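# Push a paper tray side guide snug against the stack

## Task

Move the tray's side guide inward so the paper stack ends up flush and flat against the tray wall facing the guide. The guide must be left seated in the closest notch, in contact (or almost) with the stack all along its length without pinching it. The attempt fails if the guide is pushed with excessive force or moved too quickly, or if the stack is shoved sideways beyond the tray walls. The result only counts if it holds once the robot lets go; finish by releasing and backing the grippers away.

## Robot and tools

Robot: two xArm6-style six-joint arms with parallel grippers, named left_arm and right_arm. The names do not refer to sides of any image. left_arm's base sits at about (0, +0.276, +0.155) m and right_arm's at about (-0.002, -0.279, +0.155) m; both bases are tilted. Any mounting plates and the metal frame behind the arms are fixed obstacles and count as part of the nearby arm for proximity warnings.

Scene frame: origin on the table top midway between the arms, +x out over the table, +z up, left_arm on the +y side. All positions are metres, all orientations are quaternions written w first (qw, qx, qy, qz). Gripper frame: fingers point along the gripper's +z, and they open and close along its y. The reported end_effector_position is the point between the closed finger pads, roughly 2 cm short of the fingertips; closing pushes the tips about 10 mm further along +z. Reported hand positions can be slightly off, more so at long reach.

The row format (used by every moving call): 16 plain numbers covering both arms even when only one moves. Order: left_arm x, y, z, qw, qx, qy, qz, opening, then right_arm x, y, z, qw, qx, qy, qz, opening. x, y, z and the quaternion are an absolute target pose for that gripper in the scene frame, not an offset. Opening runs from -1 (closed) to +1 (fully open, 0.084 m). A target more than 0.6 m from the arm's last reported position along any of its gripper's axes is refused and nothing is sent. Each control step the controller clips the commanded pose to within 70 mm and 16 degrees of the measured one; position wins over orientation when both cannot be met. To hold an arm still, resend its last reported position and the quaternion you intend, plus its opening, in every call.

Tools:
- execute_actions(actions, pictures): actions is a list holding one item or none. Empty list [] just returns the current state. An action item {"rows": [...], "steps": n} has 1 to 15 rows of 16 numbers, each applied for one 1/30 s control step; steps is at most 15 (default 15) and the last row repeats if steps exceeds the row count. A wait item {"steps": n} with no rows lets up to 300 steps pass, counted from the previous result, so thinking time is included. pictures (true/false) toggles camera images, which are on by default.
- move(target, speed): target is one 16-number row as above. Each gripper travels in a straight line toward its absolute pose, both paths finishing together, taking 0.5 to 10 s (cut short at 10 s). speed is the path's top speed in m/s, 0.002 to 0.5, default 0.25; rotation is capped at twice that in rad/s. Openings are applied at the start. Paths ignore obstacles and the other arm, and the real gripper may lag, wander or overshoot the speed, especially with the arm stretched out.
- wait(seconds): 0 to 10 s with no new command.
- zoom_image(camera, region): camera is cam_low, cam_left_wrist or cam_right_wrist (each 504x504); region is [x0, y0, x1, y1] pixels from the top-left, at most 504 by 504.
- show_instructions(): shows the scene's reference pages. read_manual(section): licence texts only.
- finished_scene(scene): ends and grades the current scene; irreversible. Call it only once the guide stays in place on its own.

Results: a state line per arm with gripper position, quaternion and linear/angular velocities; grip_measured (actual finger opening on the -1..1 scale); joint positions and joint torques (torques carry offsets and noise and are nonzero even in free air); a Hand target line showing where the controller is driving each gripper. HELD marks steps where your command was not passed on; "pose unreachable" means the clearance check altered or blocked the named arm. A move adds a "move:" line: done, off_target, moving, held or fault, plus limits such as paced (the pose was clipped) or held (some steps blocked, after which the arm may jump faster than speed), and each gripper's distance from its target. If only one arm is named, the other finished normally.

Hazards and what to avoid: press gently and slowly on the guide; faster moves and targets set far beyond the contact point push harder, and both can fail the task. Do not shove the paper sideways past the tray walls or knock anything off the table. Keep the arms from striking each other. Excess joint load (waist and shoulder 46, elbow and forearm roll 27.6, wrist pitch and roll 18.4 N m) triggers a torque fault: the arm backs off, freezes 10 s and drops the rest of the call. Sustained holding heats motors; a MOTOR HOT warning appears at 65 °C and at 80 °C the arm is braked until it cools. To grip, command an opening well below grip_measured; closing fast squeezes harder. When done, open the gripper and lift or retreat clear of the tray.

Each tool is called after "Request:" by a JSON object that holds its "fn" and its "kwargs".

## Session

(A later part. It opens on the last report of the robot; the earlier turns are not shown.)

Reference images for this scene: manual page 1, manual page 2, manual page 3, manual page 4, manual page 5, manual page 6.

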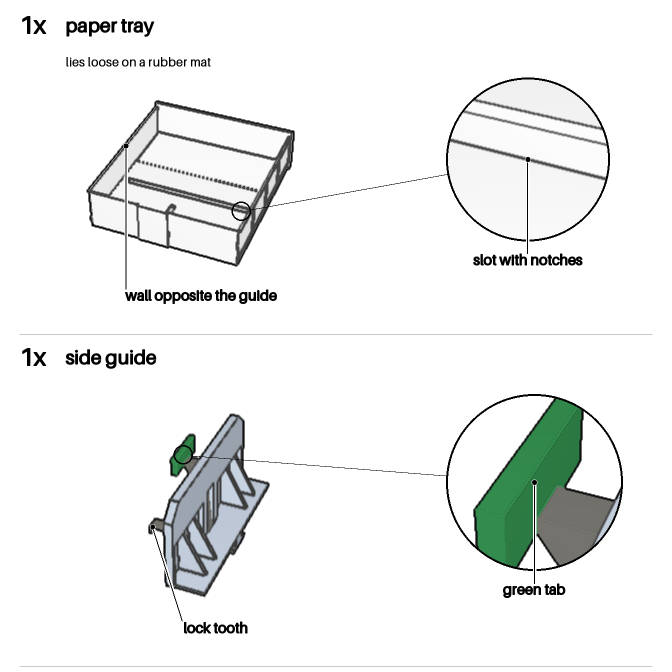

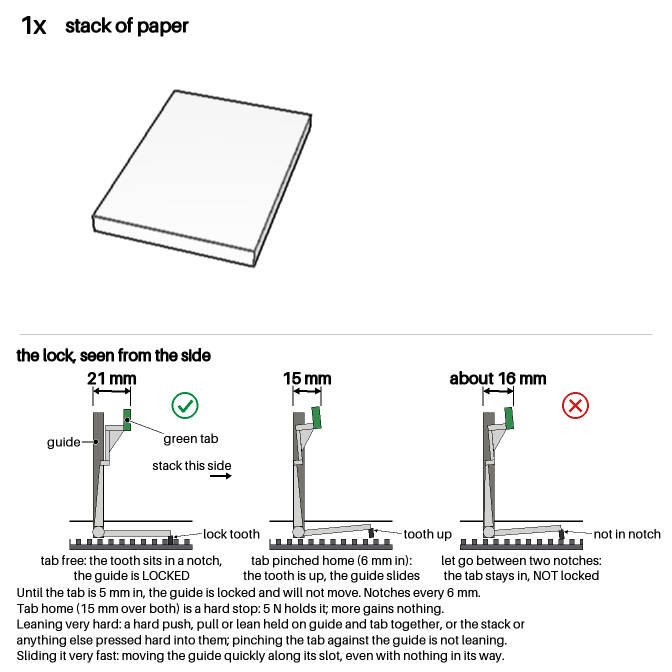

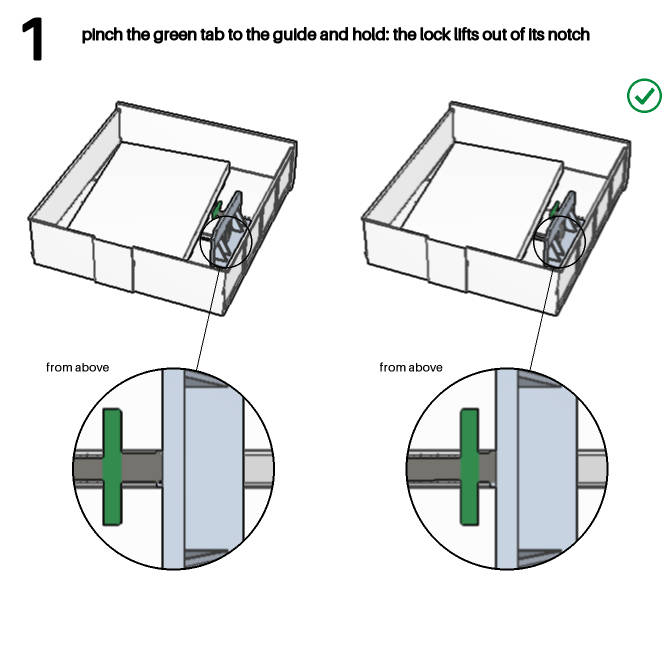

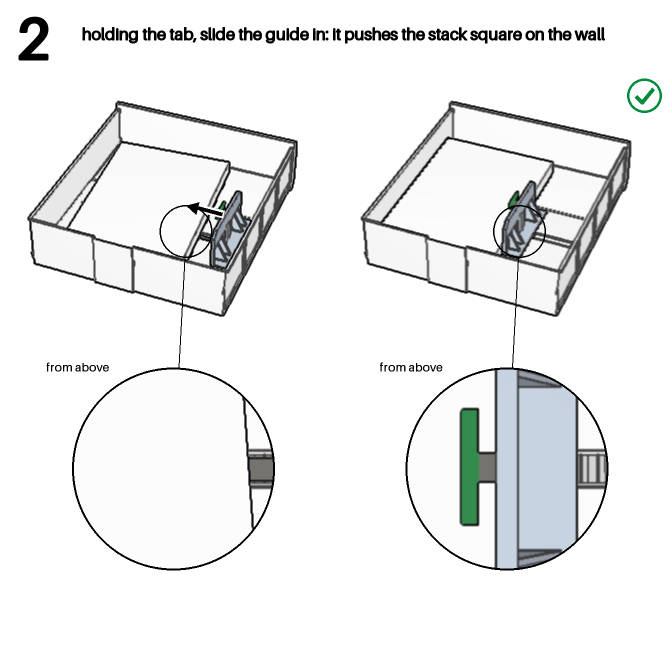

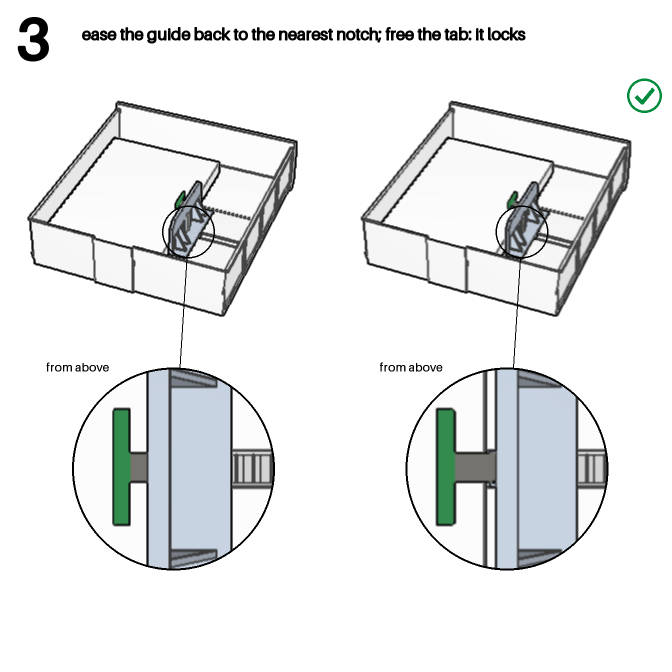

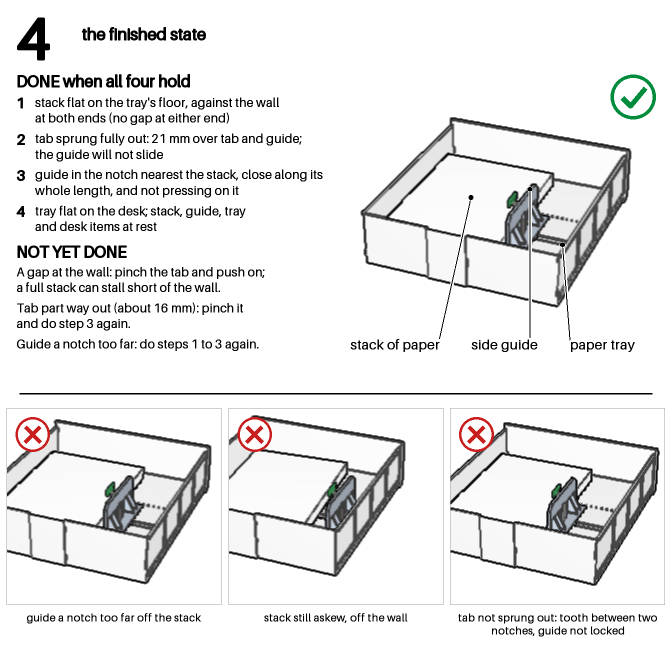

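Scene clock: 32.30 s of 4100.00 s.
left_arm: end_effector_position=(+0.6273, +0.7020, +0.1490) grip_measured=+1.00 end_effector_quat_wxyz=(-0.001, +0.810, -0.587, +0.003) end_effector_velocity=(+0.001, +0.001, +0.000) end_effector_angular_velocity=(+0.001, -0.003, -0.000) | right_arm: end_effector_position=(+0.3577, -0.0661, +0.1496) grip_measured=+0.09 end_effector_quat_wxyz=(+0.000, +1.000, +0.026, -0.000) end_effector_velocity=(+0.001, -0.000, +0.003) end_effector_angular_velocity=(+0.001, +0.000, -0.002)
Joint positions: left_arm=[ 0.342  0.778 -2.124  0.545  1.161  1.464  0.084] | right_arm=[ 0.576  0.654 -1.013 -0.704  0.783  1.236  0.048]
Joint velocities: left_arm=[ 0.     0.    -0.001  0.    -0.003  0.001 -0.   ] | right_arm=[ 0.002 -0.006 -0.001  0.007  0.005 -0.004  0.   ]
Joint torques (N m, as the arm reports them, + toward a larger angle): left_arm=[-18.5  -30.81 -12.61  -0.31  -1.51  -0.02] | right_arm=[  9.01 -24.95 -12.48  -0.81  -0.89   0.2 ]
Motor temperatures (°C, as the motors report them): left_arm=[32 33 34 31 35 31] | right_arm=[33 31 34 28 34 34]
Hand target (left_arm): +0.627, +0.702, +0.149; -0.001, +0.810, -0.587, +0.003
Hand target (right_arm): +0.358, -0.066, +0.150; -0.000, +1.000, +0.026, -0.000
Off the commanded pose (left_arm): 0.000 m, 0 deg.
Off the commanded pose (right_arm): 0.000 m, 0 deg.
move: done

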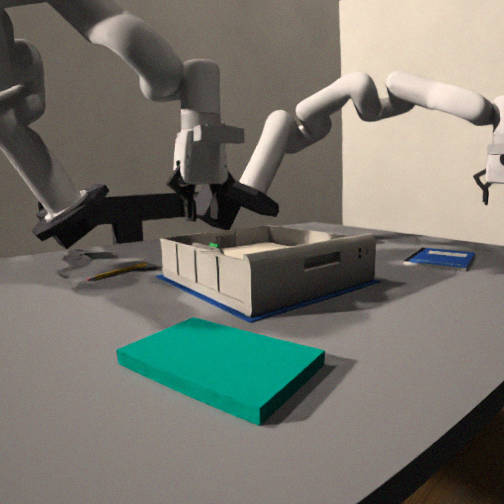

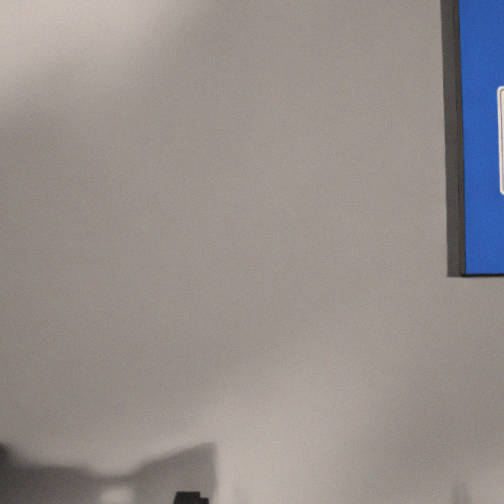

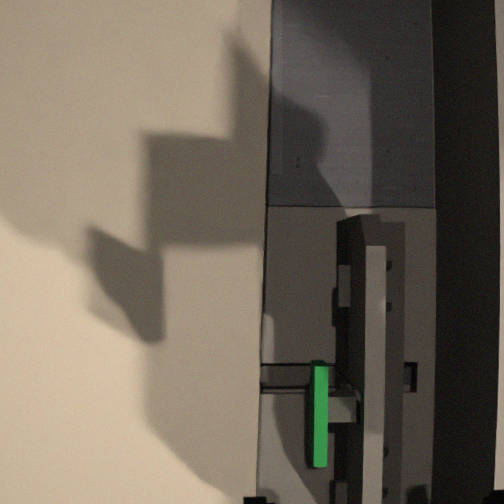

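Request:
{"fn": "move", "kwargs": {"target": [0.6273,0.702,0.149,-0.001,0.81,-0.587,0.003,1,0.358,-0.064,0.092,0,1,0.013,0,-0.1], "speed": 0.05}}

Request:
{"fn": "move", "kwargs": {"target": [0.6273,0.702,0.149,-0.001,0.81,-0.587,0.003,1,0.358,-0.065,0.092,0,1,0.013,0,-0.45], "speed": 0.02}}

Request:
{"fn": "move", "kwargs": {"target": [0.6273,0.702,0.149,-0.001,0.81,-0.587,0.003,1,0.358,-0.066,0.092,0,1,0.013,0,-0.75], "speed": 0.02}}

Request:
{"fn": "zoom_image", "kwargs": {"camera": "cam_low", "region": [150,170,290,290]}}

Scene clock: 41.93 s of 4100.00 s.
left_arm: end_effector_position=(+0.6273, +0.7020, +0.1490) grip_measured=+1.00 end_effector_quat_wxyz=(-0.001, +0.810, -0.587, +0.003) end_effector_velocity=(-0.000, +0.001, -0.001) end_effector_angular_velocity=(+0.001, +0.000, +0.001) | right_arm: end_effector_position=(+0.3582, -0.0639, +0.0923) grip_measured=-0.11 end_effector_quat_wxyz=(-0.000, +1.000, +0.013, +0.000) end_effector_velocity=(+0.001, +0.000, -0.001) end_effector_angular_velocity=(+0.001, -0.002, -0.001)
Joint positions: left_arm=[ 0.342  0.778 -2.124  0.545  1.161  1.464  0.084] | right_arm=[ 0.501  0.786 -1.041 -0.838  0.692  1.346  0.039]
Joint velocities: left_arm=[ 0.002  0.001 -0.001  0.001 -0.001 -0.     0.   ] | right_arm=[-0.002  0.005 -0.003 -0.006 -0.003  0.005  0.   ]
Joint torques (N m, as the arm reports them, + toward a larger angle): left_arm=[-18.73 -30.88 -12.63  -0.45  -1.6   -0.07] | right_arm=[  9.56 -26.27 -10.6   -0.59  -0.65   0.31]
Motor temperatures (°C, as the motors report them): left_arm=[32 33 34 31 35 31] | right_arm=[33 31 34 28 33 34]
Hand target (left_arm): +0.627, +0.702, +0.149; -0.001, +0.810, -0.587, +0.003
Hand target (right_arm): +0.358, -0.064, +0.092; +0.000, +1.000, +0.013, +0.000
Off the commanded pose (left_arm): 0.000 m, 0 deg.
Off the commanded pose (right_arm): 0.000 m, 0 deg.
After step 90, 5.10 s passed at rest.
move: done

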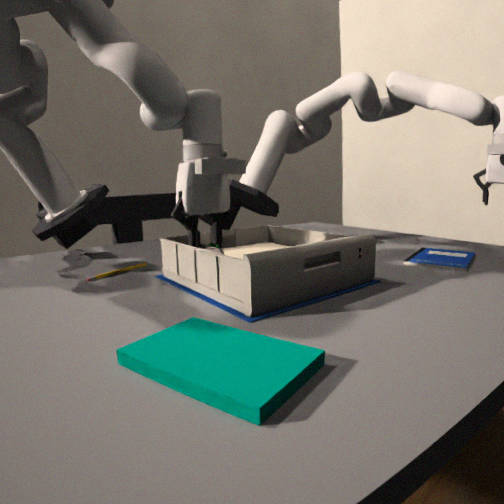

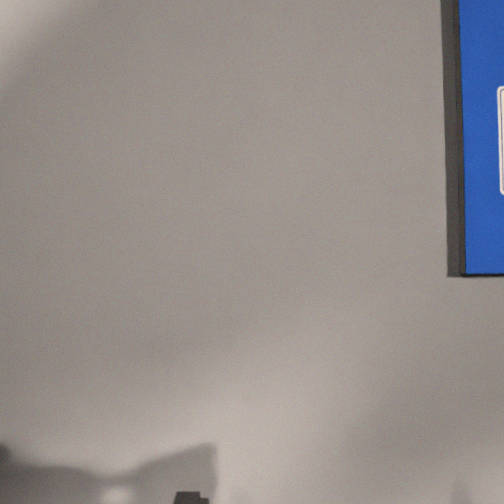

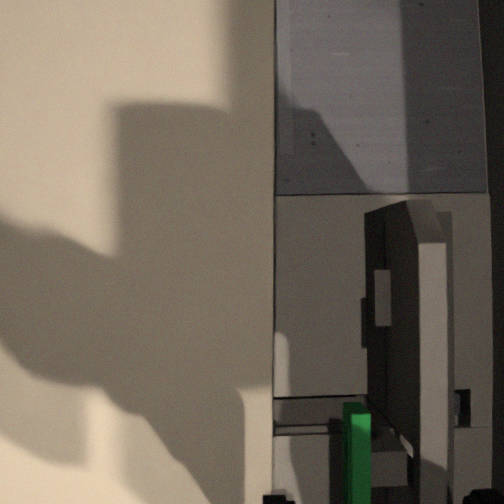

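Scene clock: 42.63 s of 4100.00 s.
left_arm: end_effector_position=(+0.6273, +0.7020, +0.1490) grip_measured=+1.00 end_effector_quat_wxyz=(-0.001, +0.810, -0.587, +0.003) end_effector_velocity=(-0.000, -0.001, -0.001) end_effector_angular_velocity=(+0.001, +0.002, -0.003) | right_arm: end_effector_position=(+0.3582, -0.0650, +0.0922) grip_measured=-0.46 end_effector_quat_wxyz=(-0.000, +1.000, +0.013, +0.000) end_effector_velocity=(+0.001, +0.000, +0.001) end_effector_angular_velocity=(+0.002, -0.002, -0.001)
Joint positions: left_arm=[ 0.342  0.778 -2.124  0.545  1.161  1.464  0.084] | right_arm=[ 0.499  0.784 -1.038 -0.841  0.691  1.347  0.024]
Joint velocities: left_arm=[-0.001  0.001  0.     0.002  0.001  0.001 -0.   ] | right_arm=[-0.    -0.002 -0.    -0.001 -0.001  0.     0.   ]
Joint torques (N m, as the arm reports them, + toward a larger angle): left_arm=[-18.62 -30.76 -12.54  -0.34  -1.6    0.04] | right_arm=[ 10.5  -22.13 -11.25  -0.45  -2.62   0.46]
Motor temperatures (°C, as the motors report them): left_arm=[32 33 34 31 35 31] | right_arm=[33 31 34 28 33 34]
Hand target (left_arm): +0.627, +0.702, +0.149; -0.001, +0.810, -0.587, +0.003
Hand target (right_arm): +0.358, -0.065, +0.092; +0.000, +1.000, +0.013, -0.000
Off the commanded pose (left_arm): 0.000 m, 0 deg.
Off the commanded pose (right_arm): 0.000 m, 0 deg.
move: done

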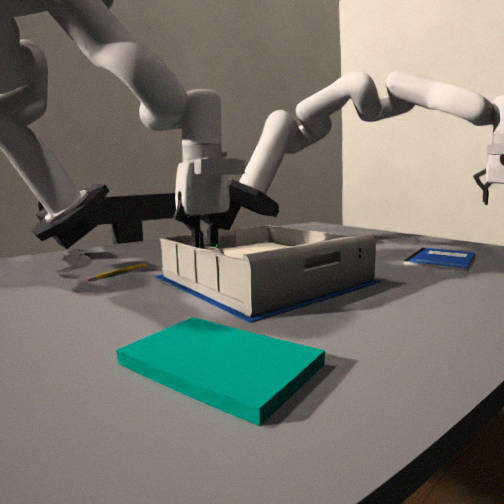

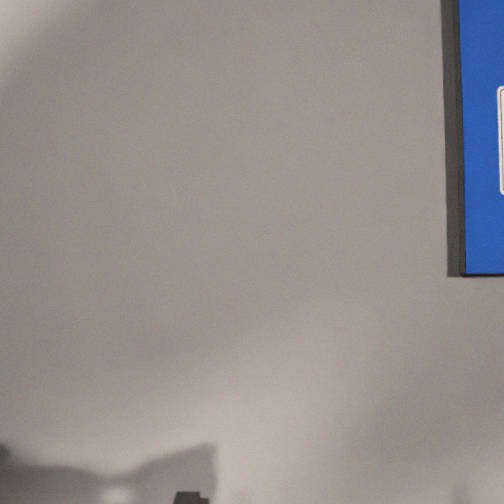

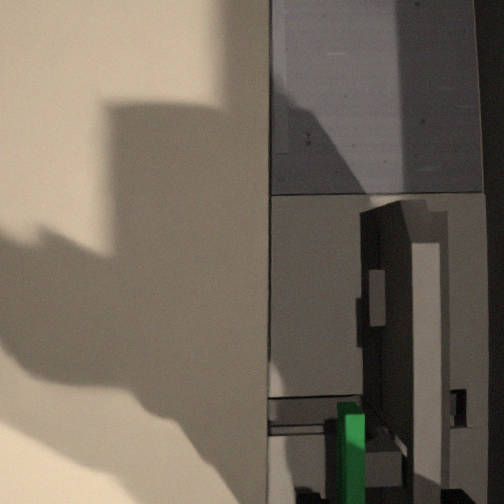

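Scene clock: 43.33 s of 4100.00 s.
left_arm: end_effector_position=(+0.6273, +0.7020, +0.1490) grip_measured=+1.00 end_effector_quat_wxyz=(-0.001, +0.810, -0.587, +0.003) end_effector_velocity=(-0.000, -0.000, -0.001) end_effector_angular_velocity=(+0.000, +0.002, -0.001) | right_arm: end_effector_position=(+0.3582, -0.0661, +0.0921) grip_measured=-0.56 end_effector_quat_wxyz=(+0.000, +1.000, +0.013, +0.000) end_effector_velocity=(-0.001, -0.000, -0.000) end_effector_angular_velocity=(-0.000, +0.001, +0.000)
Joint positions: left_arm=[ 0.342  0.778 -2.124  0.545  1.161  1.464  0.084] | right_arm=[ 0.498  0.781 -1.035 -0.842  0.691  1.347  0.02 ]
Joint velocities: left_arm=[ 0.001  0.002  0.     0.001 -0.    -0.    -0.   ] | right_arm=[-0.    -0.     0.002 -0.    -0.001  0.    -0.   ]
Joint torques (N m, as the arm reports them, + toward a larger angle): left_arm=[-18.51 -30.8  -12.44  -0.37  -1.6   -0.04] | right_arm=[ 11.62 -16.44 -12.26  -0.27  -5.29   0.89]
Motor temperatures (°C, as the motors report them): left_arm=[32 33 34 31 35 31] | right_arm=[33 31 34 28 33 34]
Hand target (left_arm): +0.627, +0.702, +0.149; -0.001, +0.810, -0.587, +0.003
Hand target (right_arm): +0.358, -0.066, +0.092; +0.000, +1.000, +0.013, -0.000
Off the commanded pose (left_arm): 0.000 m, 0 deg.
Off the commanded pose (right_arm): 0.000 m, 0 deg.
move: done

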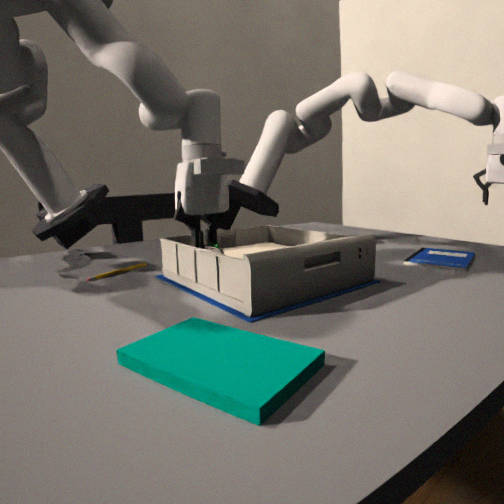

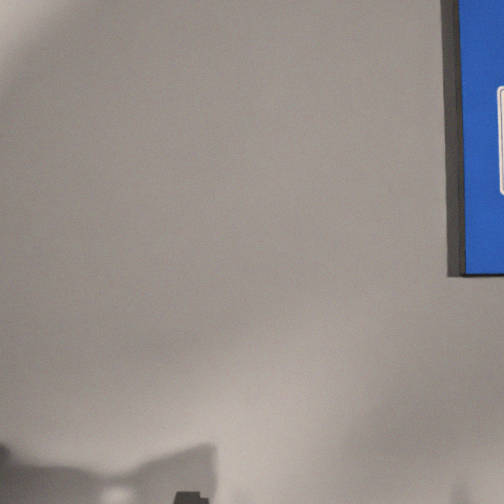

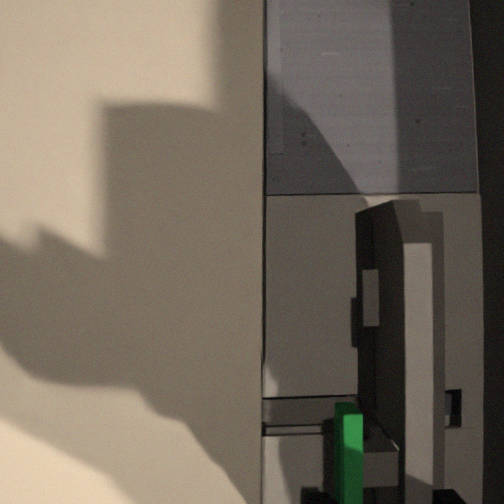

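Region (150, 170, 290, 290) of cam_low's 504x504 image, scaled by 3.600, with more detail than that image has; it fills the top 432 rows of this view, and the rest is white.

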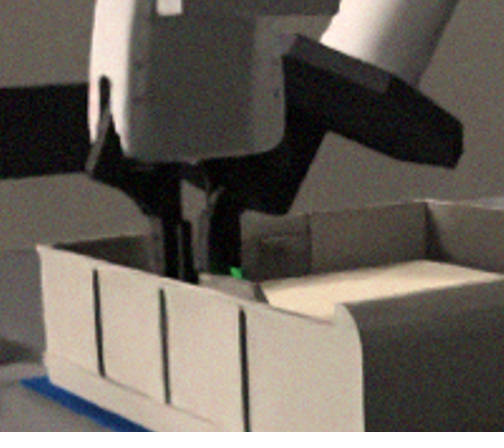

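Request:
{"fn": "move", "kwargs": {"target": [0.6273,0.702,0.149,-0.001,0.81,-0.587,0.003,1,0.358,-0.0625,0.092,0,1,0.013,0,-0.6], "speed": 0.01}}

Request:
{"fn": "move", "kwargs": {"target": [0.6273,0.702,0.149,-0.001,0.81,-0.587,0.003,1,0.358,-0.061,0.092,0,1,0.013,0,-0.78], "speed": 0.01}}

Scene clock: 49.43 s of 4100.00 s.
left_arm: end_effector_position=(+0.6273, +0.7020, +0.1490) grip_measured=+1.00 end_effector_quat_wxyz=(-0.001, +0.810, -0.587, +0.003) end_effector_velocity=(+0.000, -0.001, -0.001) end_effector_angular_velocity=(-0.002, +0.001, -0.001) | right_arm: end_effector_position=(+0.3579, -0.0655, +0.0913) grip_measured=-0.56 end_effector_quat_wxyz=(+0.005, +1.000, +0.013, -0.001) end_effector_velocity=(-0.000, +0.000, -0.000) end_effector_angular_velocity=(-0.007, +0.001, +0.000)
Joint positions: left_arm=[ 0.342  0.778 -2.124  0.545  1.161  1.464  0.084] | right_arm=[ 0.503  0.789 -1.045 -0.837  0.703  1.347  0.02 ]
Joint velocities: left_arm=[-0.     0.002 -0.001 -0.001  0.001  0.     0.   ] | right_arm=[ 0.004  0.004 -0.005  0.003  0.009 -0.     0.   ]
Joint torques (N m, as the arm reports them, + toward a larger angle): left_arm=[-18.47 -30.93 -12.58  -0.33  -1.56  -0.01] | right_arm=[ 13.35  -9.95 -11.29   0.01  -8.26   0.84]
Motor temperatures (°C, as the motors report them): left_arm=[32 33 34 31 35 31] | right_arm=[33 31 34 28 34 34]
Hand target (left_arm): +0.627, +0.702, +0.149; -0.001, +0.810, -0.587, +0.003
Hand target (right_arm): +0.358, -0.063, +0.092; +0.000, +1.000, +0.013, -0.000
Off the commanded pose (left_arm): 0.000 m, 0 deg.
Off the commanded pose (right_arm): 0.003 m, 1 deg.
After step 90, 2.40 s passed at rest.
move: done

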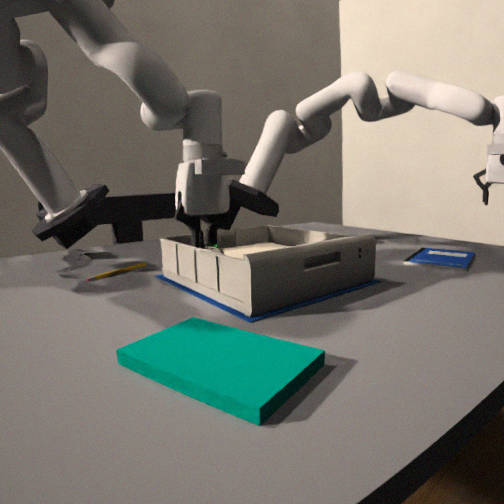

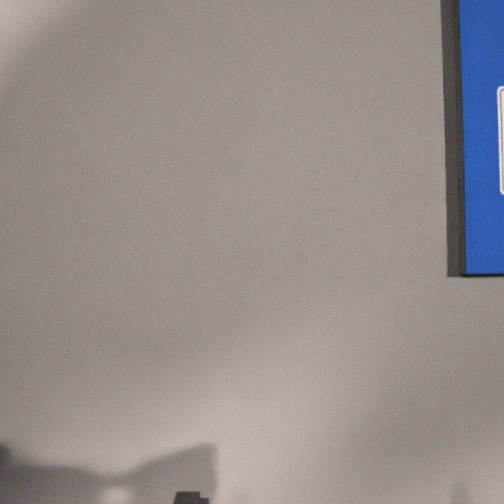

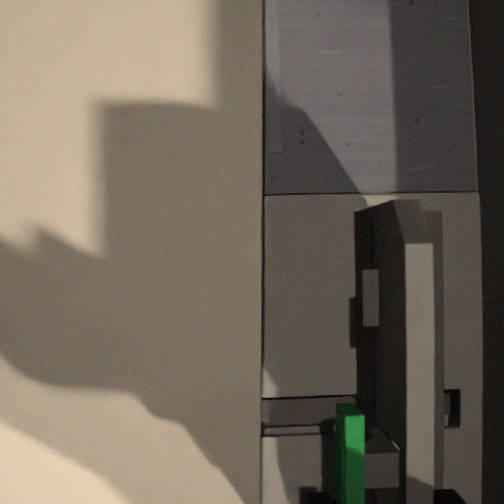

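Scene clock: 50.17 s of 4100.00 s.
left_arm: end_effector_position=(+0.6273, +0.7020, +0.1490) grip_measured=+1.00 end_effector_quat_wxyz=(-0.001, +0.810, -0.587, +0.003) end_effector_velocity=(+0.001, -0.000, +0.001) end_effector_angular_velocity=(+0.001, -0.003, -0.001) | right_arm: end_effector_position=(+0.3577, -0.0651, +0.0911) grip_measured=-0.55 end_effector_quat_wxyz=(+0.007, +1.000, +0.013, -0.001) end_effector_velocity=(-0.001, +0.001, -0.000) end_effector_angular_velocity=(-0.003, +0.000, +0.002)
Joint positions: left_arm=[ 0.342  0.778 -2.124  0.545  1.161  1.464  0.084] | right_arm=[ 0.506  0.793 -1.049 -0.834  0.709  1.347  0.02 ]
Joint velocities: left_arm=[-0.002 -0.001 -0.     0.001 -0.001 -0.     0.   ] | right_arm=[ 0.003  0.004 -0.003  0.001  0.003 -0.     0.002]
Joint torques (N m, as the arm reports them, + toward a larger angle): left_arm=[-18.67 -30.89 -12.53  -0.4   -1.6   -0.07] | right_arm=[ 14.03  -6.25 -10.38   0.68  -9.31   0.9 ]
Motor temperatures (°C, as the motors report them): left_arm=[32 33 34 31 35 31] | right_arm=[33 31 34 28 34 34]
Hand target (left_arm): +0.627, +0.702, +0.149; -0.001, +0.810, -0.587, +0.003
Hand target (right_arm): +0.358, -0.061, +0.092; +0.000, +1.000, +0.013, -0.000
Off the commanded pose (left_arm): 0.000 m, 0 deg.
Off the commanded pose (right_arm): 0.004 m, 1 deg.
move: off_target (right_arm)

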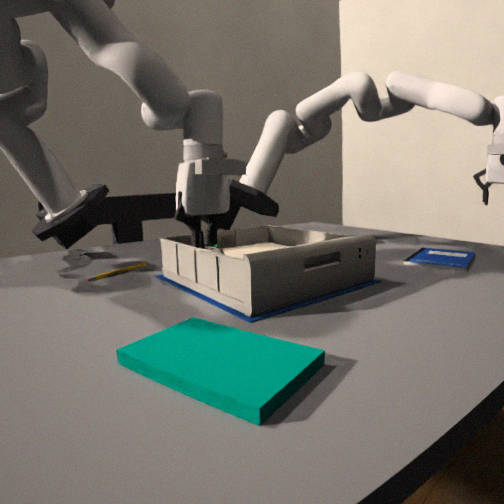

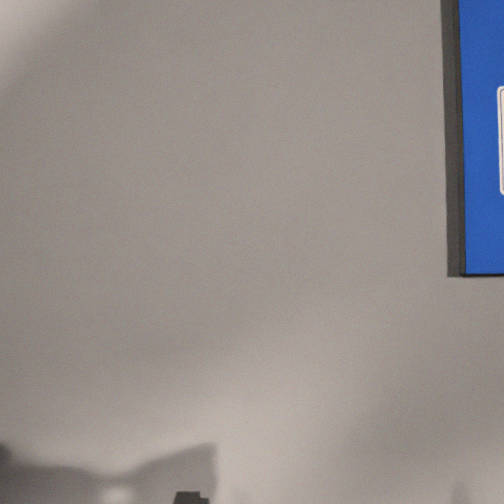

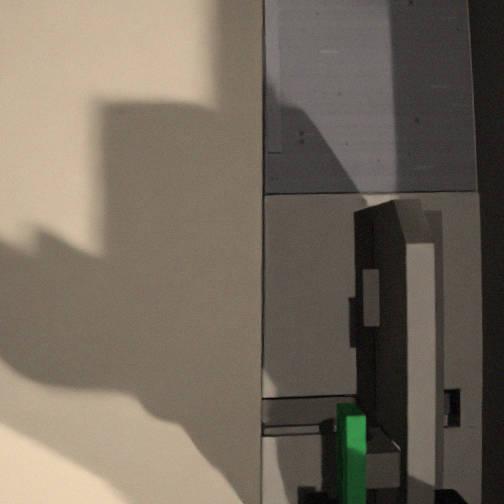

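Request:
{"fn": "move", "kwargs": {"target": [0.6273,0.702,0.149,-0.001,0.81,-0.587,0.003,1,0.358,-0.069,0.092,0,1,0.013,0,-0.7], "speed": 0.01}}

Request:
{"fn": "move", "kwargs": {"target": [0.6273,0.702,0.149,-0.001,0.81,-0.587,0.003,1,0.358,-0.0715,0.092,0,1,0.013,0,-0.78], "speed": 0.005}}

Scene clock: 54.77 s of 4100.00 s.
left_arm: end_effector_position=(+0.6273, +0.7020, +0.1490) grip_measured=+1.00 end_effector_quat_wxyz=(-0.001, +0.810, -0.587, +0.003) end_effector_velocity=(+0.000, -0.001, +0.000) end_effector_angular_velocity=(-0.001, -0.000, -0.001) | right_arm: end_effector_position=(+0.3574, -0.0677, +0.0916) grip_measured=-0.66 end_effector_quat_wxyz=(-0.001, +1.000, +0.014, -0.000) end_effector_velocity=(+0.001, -0.009, -0.000) end_effector_angular_velocity=(-0.019, +0.005, -0.007)
Joint positions: left_arm=[ 0.342  0.778 -2.124  0.545  1.161  1.464  0.084] | right_arm=[ 0.494  0.777 -1.027 -0.847  0.685  1.347  0.015]
Joint velocities: left_arm=[-0.002 -0.     0.001 -0.     0.    -0.     0.   ] | right_arm=[-0.007 -0.012  0.008 -0.001  0.021 -0.     0.   ]
Joint torques (N m, as the arm reports them, + toward a larger angle): left_arm=[-18.64 -30.83 -12.4   -0.45  -1.63  -0.02] | right_arm=[ 11.4  -23.17  -5.13   0.28   0.04   1.05]
Motor temperatures (°C, as the motors report them): left_arm=[32 33 34 31 35 31] | right_arm=[33 31 34 28 34 34]
Hand target (left_arm): +0.627, +0.702, +0.149; -0.001, +0.810, -0.587, +0.003
Hand target (right_arm): +0.358, -0.069, +0.092; +0.000, +1.000, +0.013, +0.000
Off the commanded pose (left_arm): 0.000 m, 0 deg.
Off the commanded pose (right_arm): 0.002 m, 0 deg.
After step 90, 0.50 s passed at rest.
move: done

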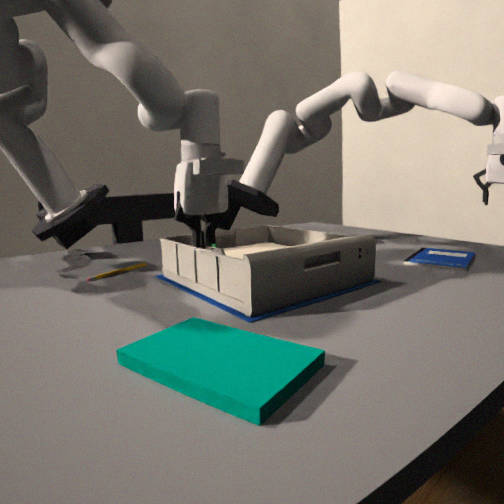

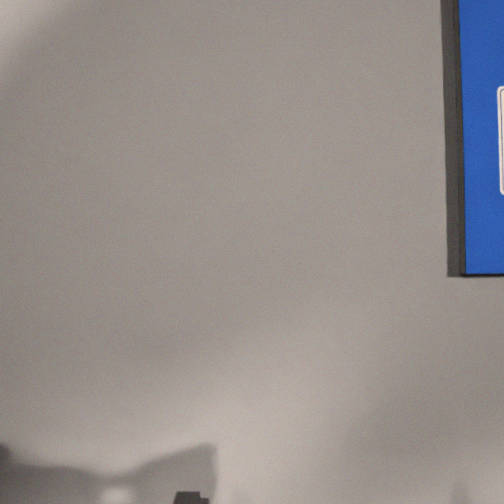

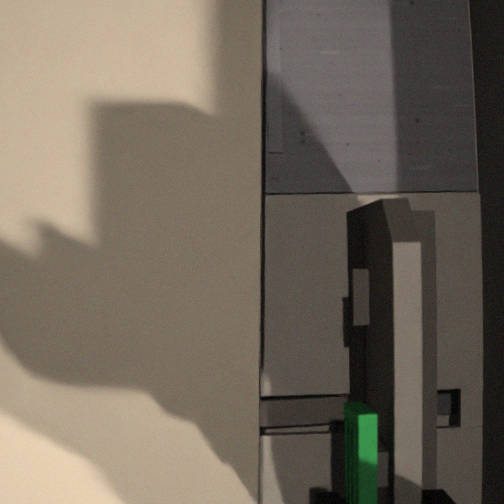

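Scene clock: 55.77 s of 4100.00 s.
left_arm: end_effector_position=(+0.6273, +0.7020, +0.1490) grip_measured=+1.00 end_effector_quat_wxyz=(-0.001, +0.810, -0.587, +0.003) end_effector_velocity=(+0.001, +0.001, +0.001) end_effector_angular_velocity=(+0.002, -0.003, +0.001) | right_arm: end_effector_position=(+0.3576, -0.0716, +0.0917) grip_measured=-0.66 end_effector_quat_wxyz=(+0.000, +1.000, +0.013, -0.000) end_effector_velocity=(+0.000, -0.001, -0.000) end_effector_angular_velocity=(-0.001, +0.000, -0.000)
Joint positions: left_arm=[ 0.342  0.778 -2.124  0.545  1.161  1.464  0.084] | right_arm=[ 0.488  0.769 -1.02  -0.851  0.688  1.346  0.015]
Joint velocities: left_arm=[ 0.001 -0.    -0.002  0.001 -0.002 -0.     0.   ] | right_arm=[-0.002 -0.001  0.001 -0.001  0.    -0.    -0.   ]
Joint torques (N m, as the arm reports them, + toward a larger angle): left_arm=[-18.55 -30.77 -12.61  -0.34  -1.53   0.02] | right_arm=[ 11.35 -23.88  -6.26   0.11  -0.31   1.01]
Motor temperatures (°C, as the motors report them): left_arm=[32 33 34 31 35 31] | right_arm=[33 31 34 28 34 34]
Hand target (left_arm): +0.627, +0.702, +0.149; -0.001, +0.810, -0.587, +0.003
Hand target (right_arm): +0.358, -0.072, +0.092; +0.000, +1.000, +0.013, -0.000
Off the commanded pose (left_arm): 0.000 m, 0 deg.
Off the commanded pose (right_arm): 0.000 m, 0 deg.
move: done

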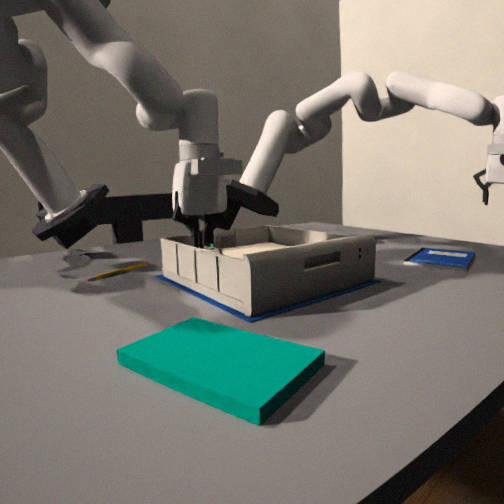

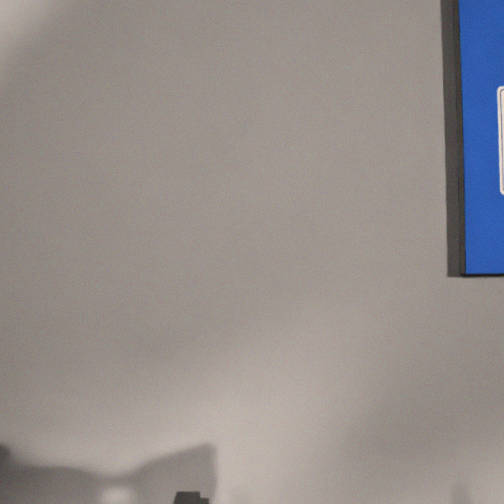

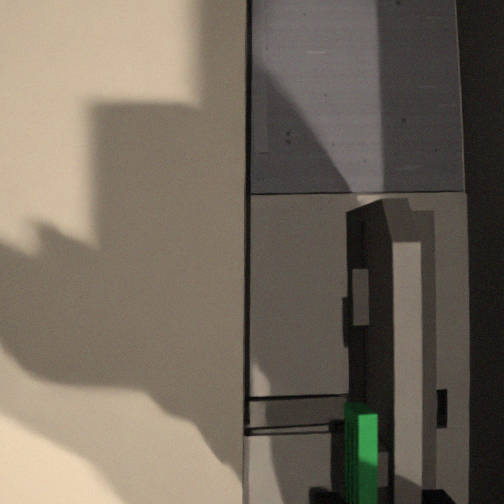

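Request:
{"fn": "move", "kwargs": {"target": [0.6273,0.702,0.149,-0.001,0.81,-0.587,0.003,1,0.3575,-0.052,0.093,0,1,0.013,0,-0.8], "speed": 0.012}}

Request:
{"fn": "move", "kwargs": {"target": [0.6273,0.702,0.149,-0.001,0.81,-0.587,0.003,1,0.357,-0.042,0.093,0,1,0.013,0,-0.8], "speed": 0.008}}

Scene clock: 60.67 s of 4100.00 s.
left_arm: end_effector_position=(+0.6273, +0.7020, +0.1490) grip_measured=+1.00 end_effector_quat_wxyz=(-0.001, +0.810, -0.587, +0.003) end_effector_velocity=(-0.001, -0.000, -0.001) end_effector_angular_velocity=(-0.000, +0.002, +0.000) | right_arm: end_effector_position=(+0.3569, -0.0524, +0.0926) grip_measured=-0.67 end_effector_quat_wxyz=(+0.000, +1.000, +0.013, -0.000) end_effector_velocity=(+0.001, +0.003, +0.001) end_effector_angular_velocity=(+0.001, -0.002, -0.000)
Joint positions: left_arm=[ 0.342  0.778 -2.124  0.545  1.161  1.464  0.084] | right_arm=[ 0.523  0.812 -1.071 -0.817  0.7    1.347  0.015]
Joint velocities: left_arm=[ 0.001  0.     0.001  0.     0.001 -0.     0.   ] | right_arm=[ 0.005  0.004 -0.007  0.004  0.001 -0.     0.   ]
Joint torques (N m, as the arm reports them, + toward a larger angle): left_arm=[-18.4  -30.82 -12.59  -0.38  -1.56  -0.11] | right_arm=[ 11.52 -33.75 -14.62  -0.31  -1.52   1.04]
Motor temperatures (°C, as the motors report them): left_arm=[32 33 34 31 35 31] | right_arm=[33 31 34 28 34 34]
Hand target (left_arm): +0.627, +0.702, +0.149; -0.001, +0.810, -0.587, +0.003
Hand target (right_arm): +0.357, -0.052, +0.093; -0.000, +1.000, +0.013, -0.000
Off the commanded pose (left_arm): 0.000 m, 0 deg.
Off the commanded pose (right_arm): 0.001 m, 0 deg.
After step 90, 0.03 s passed at rest.
move: done

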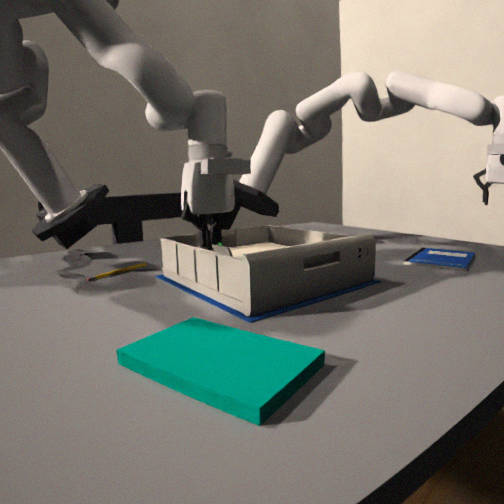

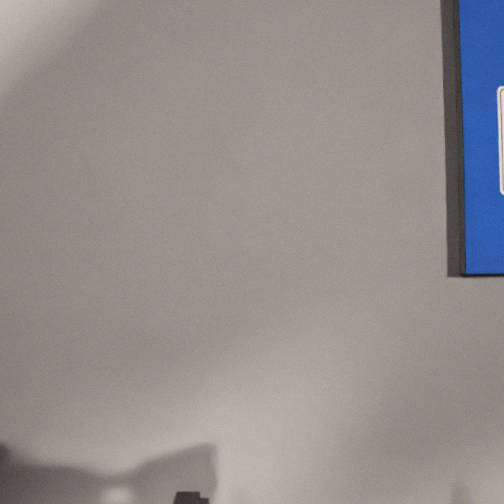

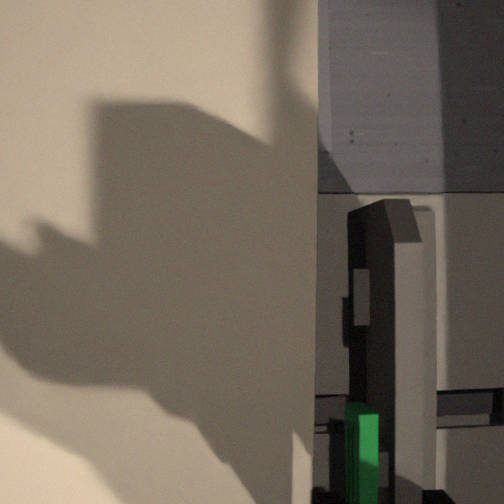

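Scene clock: 62.17 s of 4100.00 s.
left_arm: end_effector_position=(+0.6273, +0.7020, +0.1490) grip_measured=+1.00 end_effector_quat_wxyz=(-0.001, +0.810, -0.587, +0.003) end_effector_velocity=(-0.001, -0.000, -0.001) end_effector_angular_velocity=(-0.001, +0.003, -0.001) | right_arm: end_effector_position=(+0.3567, -0.0422, +0.0928) grip_measured=-0.67 end_effector_quat_wxyz=(+0.000, +1.000, +0.013, -0.000) end_effector_velocity=(-0.001, +0.001, -0.000) end_effector_angular_velocity=(-0.001, +0.000, +0.002)
Joint positions: left_arm=[ 0.342  0.778 -2.124  0.545  1.161  1.464  0.084] | right_arm=[ 0.541  0.836 -1.099 -0.801  0.705  1.347  0.015]
Joint velocities: left_arm=[ 0.    -0.     0.002  0.     0.002  0.     0.   ] | right_arm=[ 0.003  0.003 -0.003  0.002  0.001 -0.    -0.   ]
Joint torques (N m, as the arm reports them, + toward a larger angle): left_arm=[-18.67 -30.69 -12.48  -0.37  -1.62  -0.05] | right_arm=[ 11.06 -35.94 -16.49  -0.7   -1.71   1.01]
Motor temperatures (°C, as the motors report them): left_arm=[32 33 34 31 35 31] | right_arm=[33 31 34 28 34 34]
Hand target (left_arm): +0.627, +0.702, +0.149; -0.001, +0.810, -0.587, +0.003
Hand target (right_arm): +0.357, -0.042, +0.093; -0.000, +1.000, +0.013, -0.000
Off the commanded pose (left_arm): 0.000 m, 0 deg.
Off the commanded pose (right_arm): 0.000 m, 0 deg.
move: done

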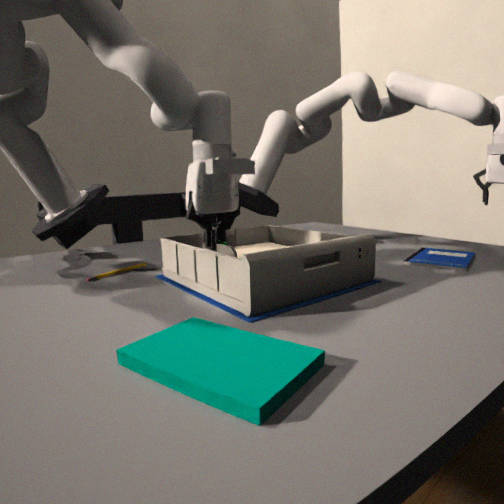

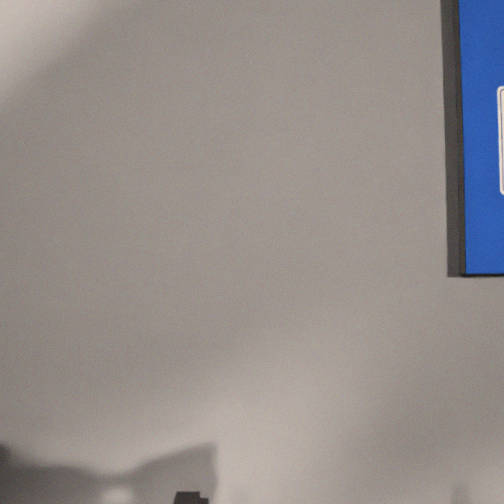

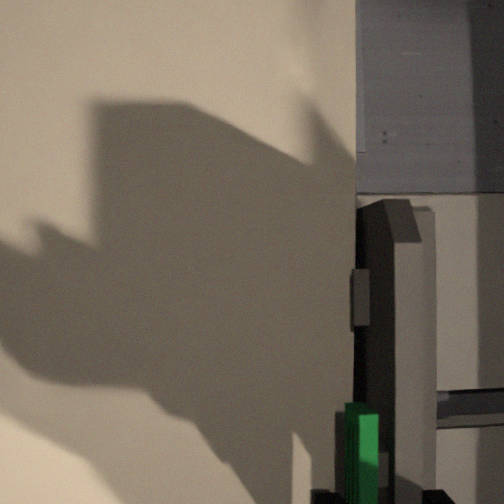

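Request:
{"fn": "move", "kwargs": {"target": [0.6273,0.702,0.149,-0.001,0.81,-0.587,0.003,1,0.357,-0.034,0.0918,0,1,0.013,0,-0.8], "speed": 0.006}}

Request:
{"fn": "move", "kwargs": {"target": [0.6273,0.702,0.149,-0.001,0.81,-0.587,0.003,1,0.357,-0.029,0.0918,0,1,0.013,0,-0.8], "speed": 0.005}}

Scene clock: 70.30 s of 4100.00 s.
left_arm: end_effector_position=(+0.6273, +0.7020, +0.1490) grip_measured=+1.00 end_effector_quat_wxyz=(-0.001, +0.810, -0.587, +0.003) end_effector_velocity=(+0.000, -0.000, -0.001) end_effector_angular_velocity=(+0.001, +0.000, -0.002) | right_arm: end_effector_position=(+0.3569, -0.0337, +0.0923) grip_measured=-0.66 end_effector_quat_wxyz=(-0.000, +1.000, +0.013, +0.000) end_effector_velocity=(+0.001, +0.001, +0.000) end_effector_angular_velocity=(+0.002, -0.000, -0.001)
Joint positions: left_arm=[ 0.342  0.778 -2.124  0.545  1.161  1.464  0.084] | right_arm=[ 0.553  0.857 -1.124 -0.79   0.709  1.348  0.015]
Joint velocities: left_arm=[-0.     0.002 -0.     0.001 -0.001  0.    -0.   ] | right_arm=[ 0.001  0.003 -0.004  0.002 -0.    -0.    -0.   ]
Joint torques (N m, as the arm reports them, + toward a larger angle): left_arm=[-18.76 -30.63 -12.37  -0.23  -1.64  -0.04] | right_arm=[  7.18 -29.81 -18.59  -2.06  -1.67   0.59]
Motor temperatures (°C, as the motors report them): left_arm=[32 33 34 31 35 31] | right_arm=[33 31 34 28 34 34]
Hand target (left_arm): +0.627, +0.702, +0.149; -0.001, +0.810, -0.587, +0.003
Hand target (right_arm): +0.357, -0.034, +0.092; -0.000, +1.000, +0.013, -0.000
Off the commanded pose (left_arm): 0.000 m, 0 deg.
Off the commanded pose (right_arm): 0.001 m, 0 deg.
After step 90, 3.57 s passed at rest.
move: done

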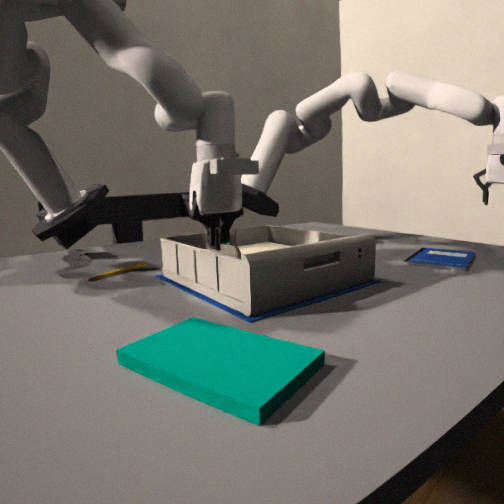

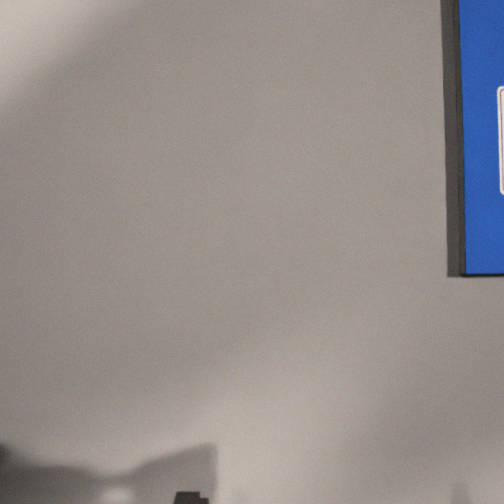

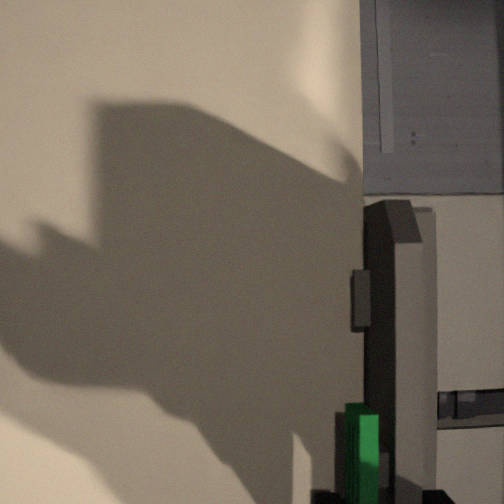

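Scene clock: 71.47 s of 4100.00 s.
left_arm: end_effector_position=(+0.6273, +0.7020, +0.1490) grip_measured=+1.00 end_effector_quat_wxyz=(-0.001, +0.810, -0.587, +0.003) end_effector_velocity=(+0.000, -0.001, +0.000) end_effector_angular_velocity=(+0.002, -0.000, -0.002) | right_arm: end_effector_position=(+0.3569, -0.0288, +0.0921) grip_measured=-0.66 end_effector_quat_wxyz=(-0.000, +1.000, +0.013, +0.000) end_effector_velocity=(+0.002, +0.001, +0.001) end_effector_angular_velocity=(+0.000, -0.002, -0.001)
Joint positions: left_arm=[ 0.342  0.778 -2.124  0.545  1.161  1.464  0.084] | right_arm=[ 0.561  0.87  -1.139 -0.782  0.713  1.347  0.015]
Joint velocities: left_arm=[-0.002 -0.     0.002  0.003 -0.001 -0.001 -0.   ] | right_arm=[ 0.001  0.001 -0.005  0.001  0.002 -0.     0.   ]
Joint torques (N m, as the arm reports them, + toward a larger angle): left_arm=[-18.66 -30.63 -12.46  -0.41  -1.56   0.01] | right_arm=[  3.4  -26.52 -19.29  -2.21  -1.78   0.79]
Motor temperatures (°C, as the motors report them): left_arm=[32 33 34 31 35 31] | right_arm=[33 31 34 28 34 34]
Hand target (left_arm): +0.627, +0.702, +0.149; -0.001, +0.810, -0.587, +0.003
Hand target (right_arm): +0.357, -0.029, +0.092; -0.000, +1.000, +0.013, -0.000
Off the commanded pose (left_arm): 0.000 m, 0 deg.
Off the commanded pose (right_arm): 0.000 m, 0 deg.
move: done

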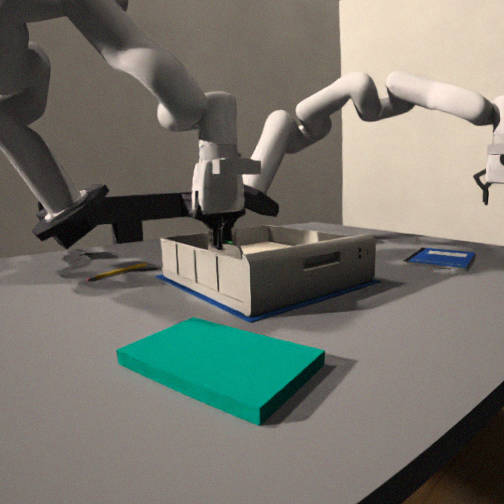

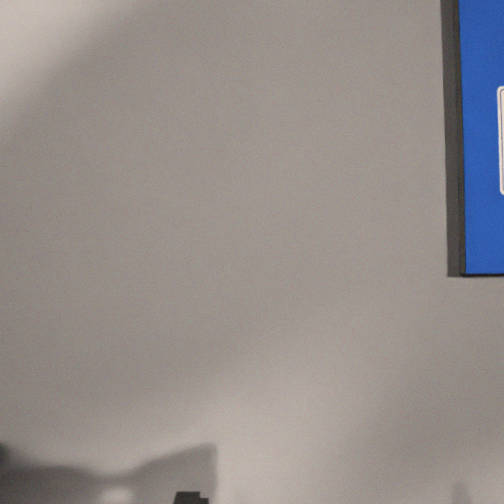

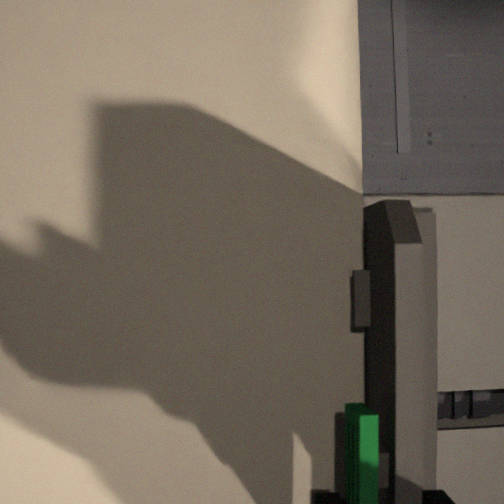

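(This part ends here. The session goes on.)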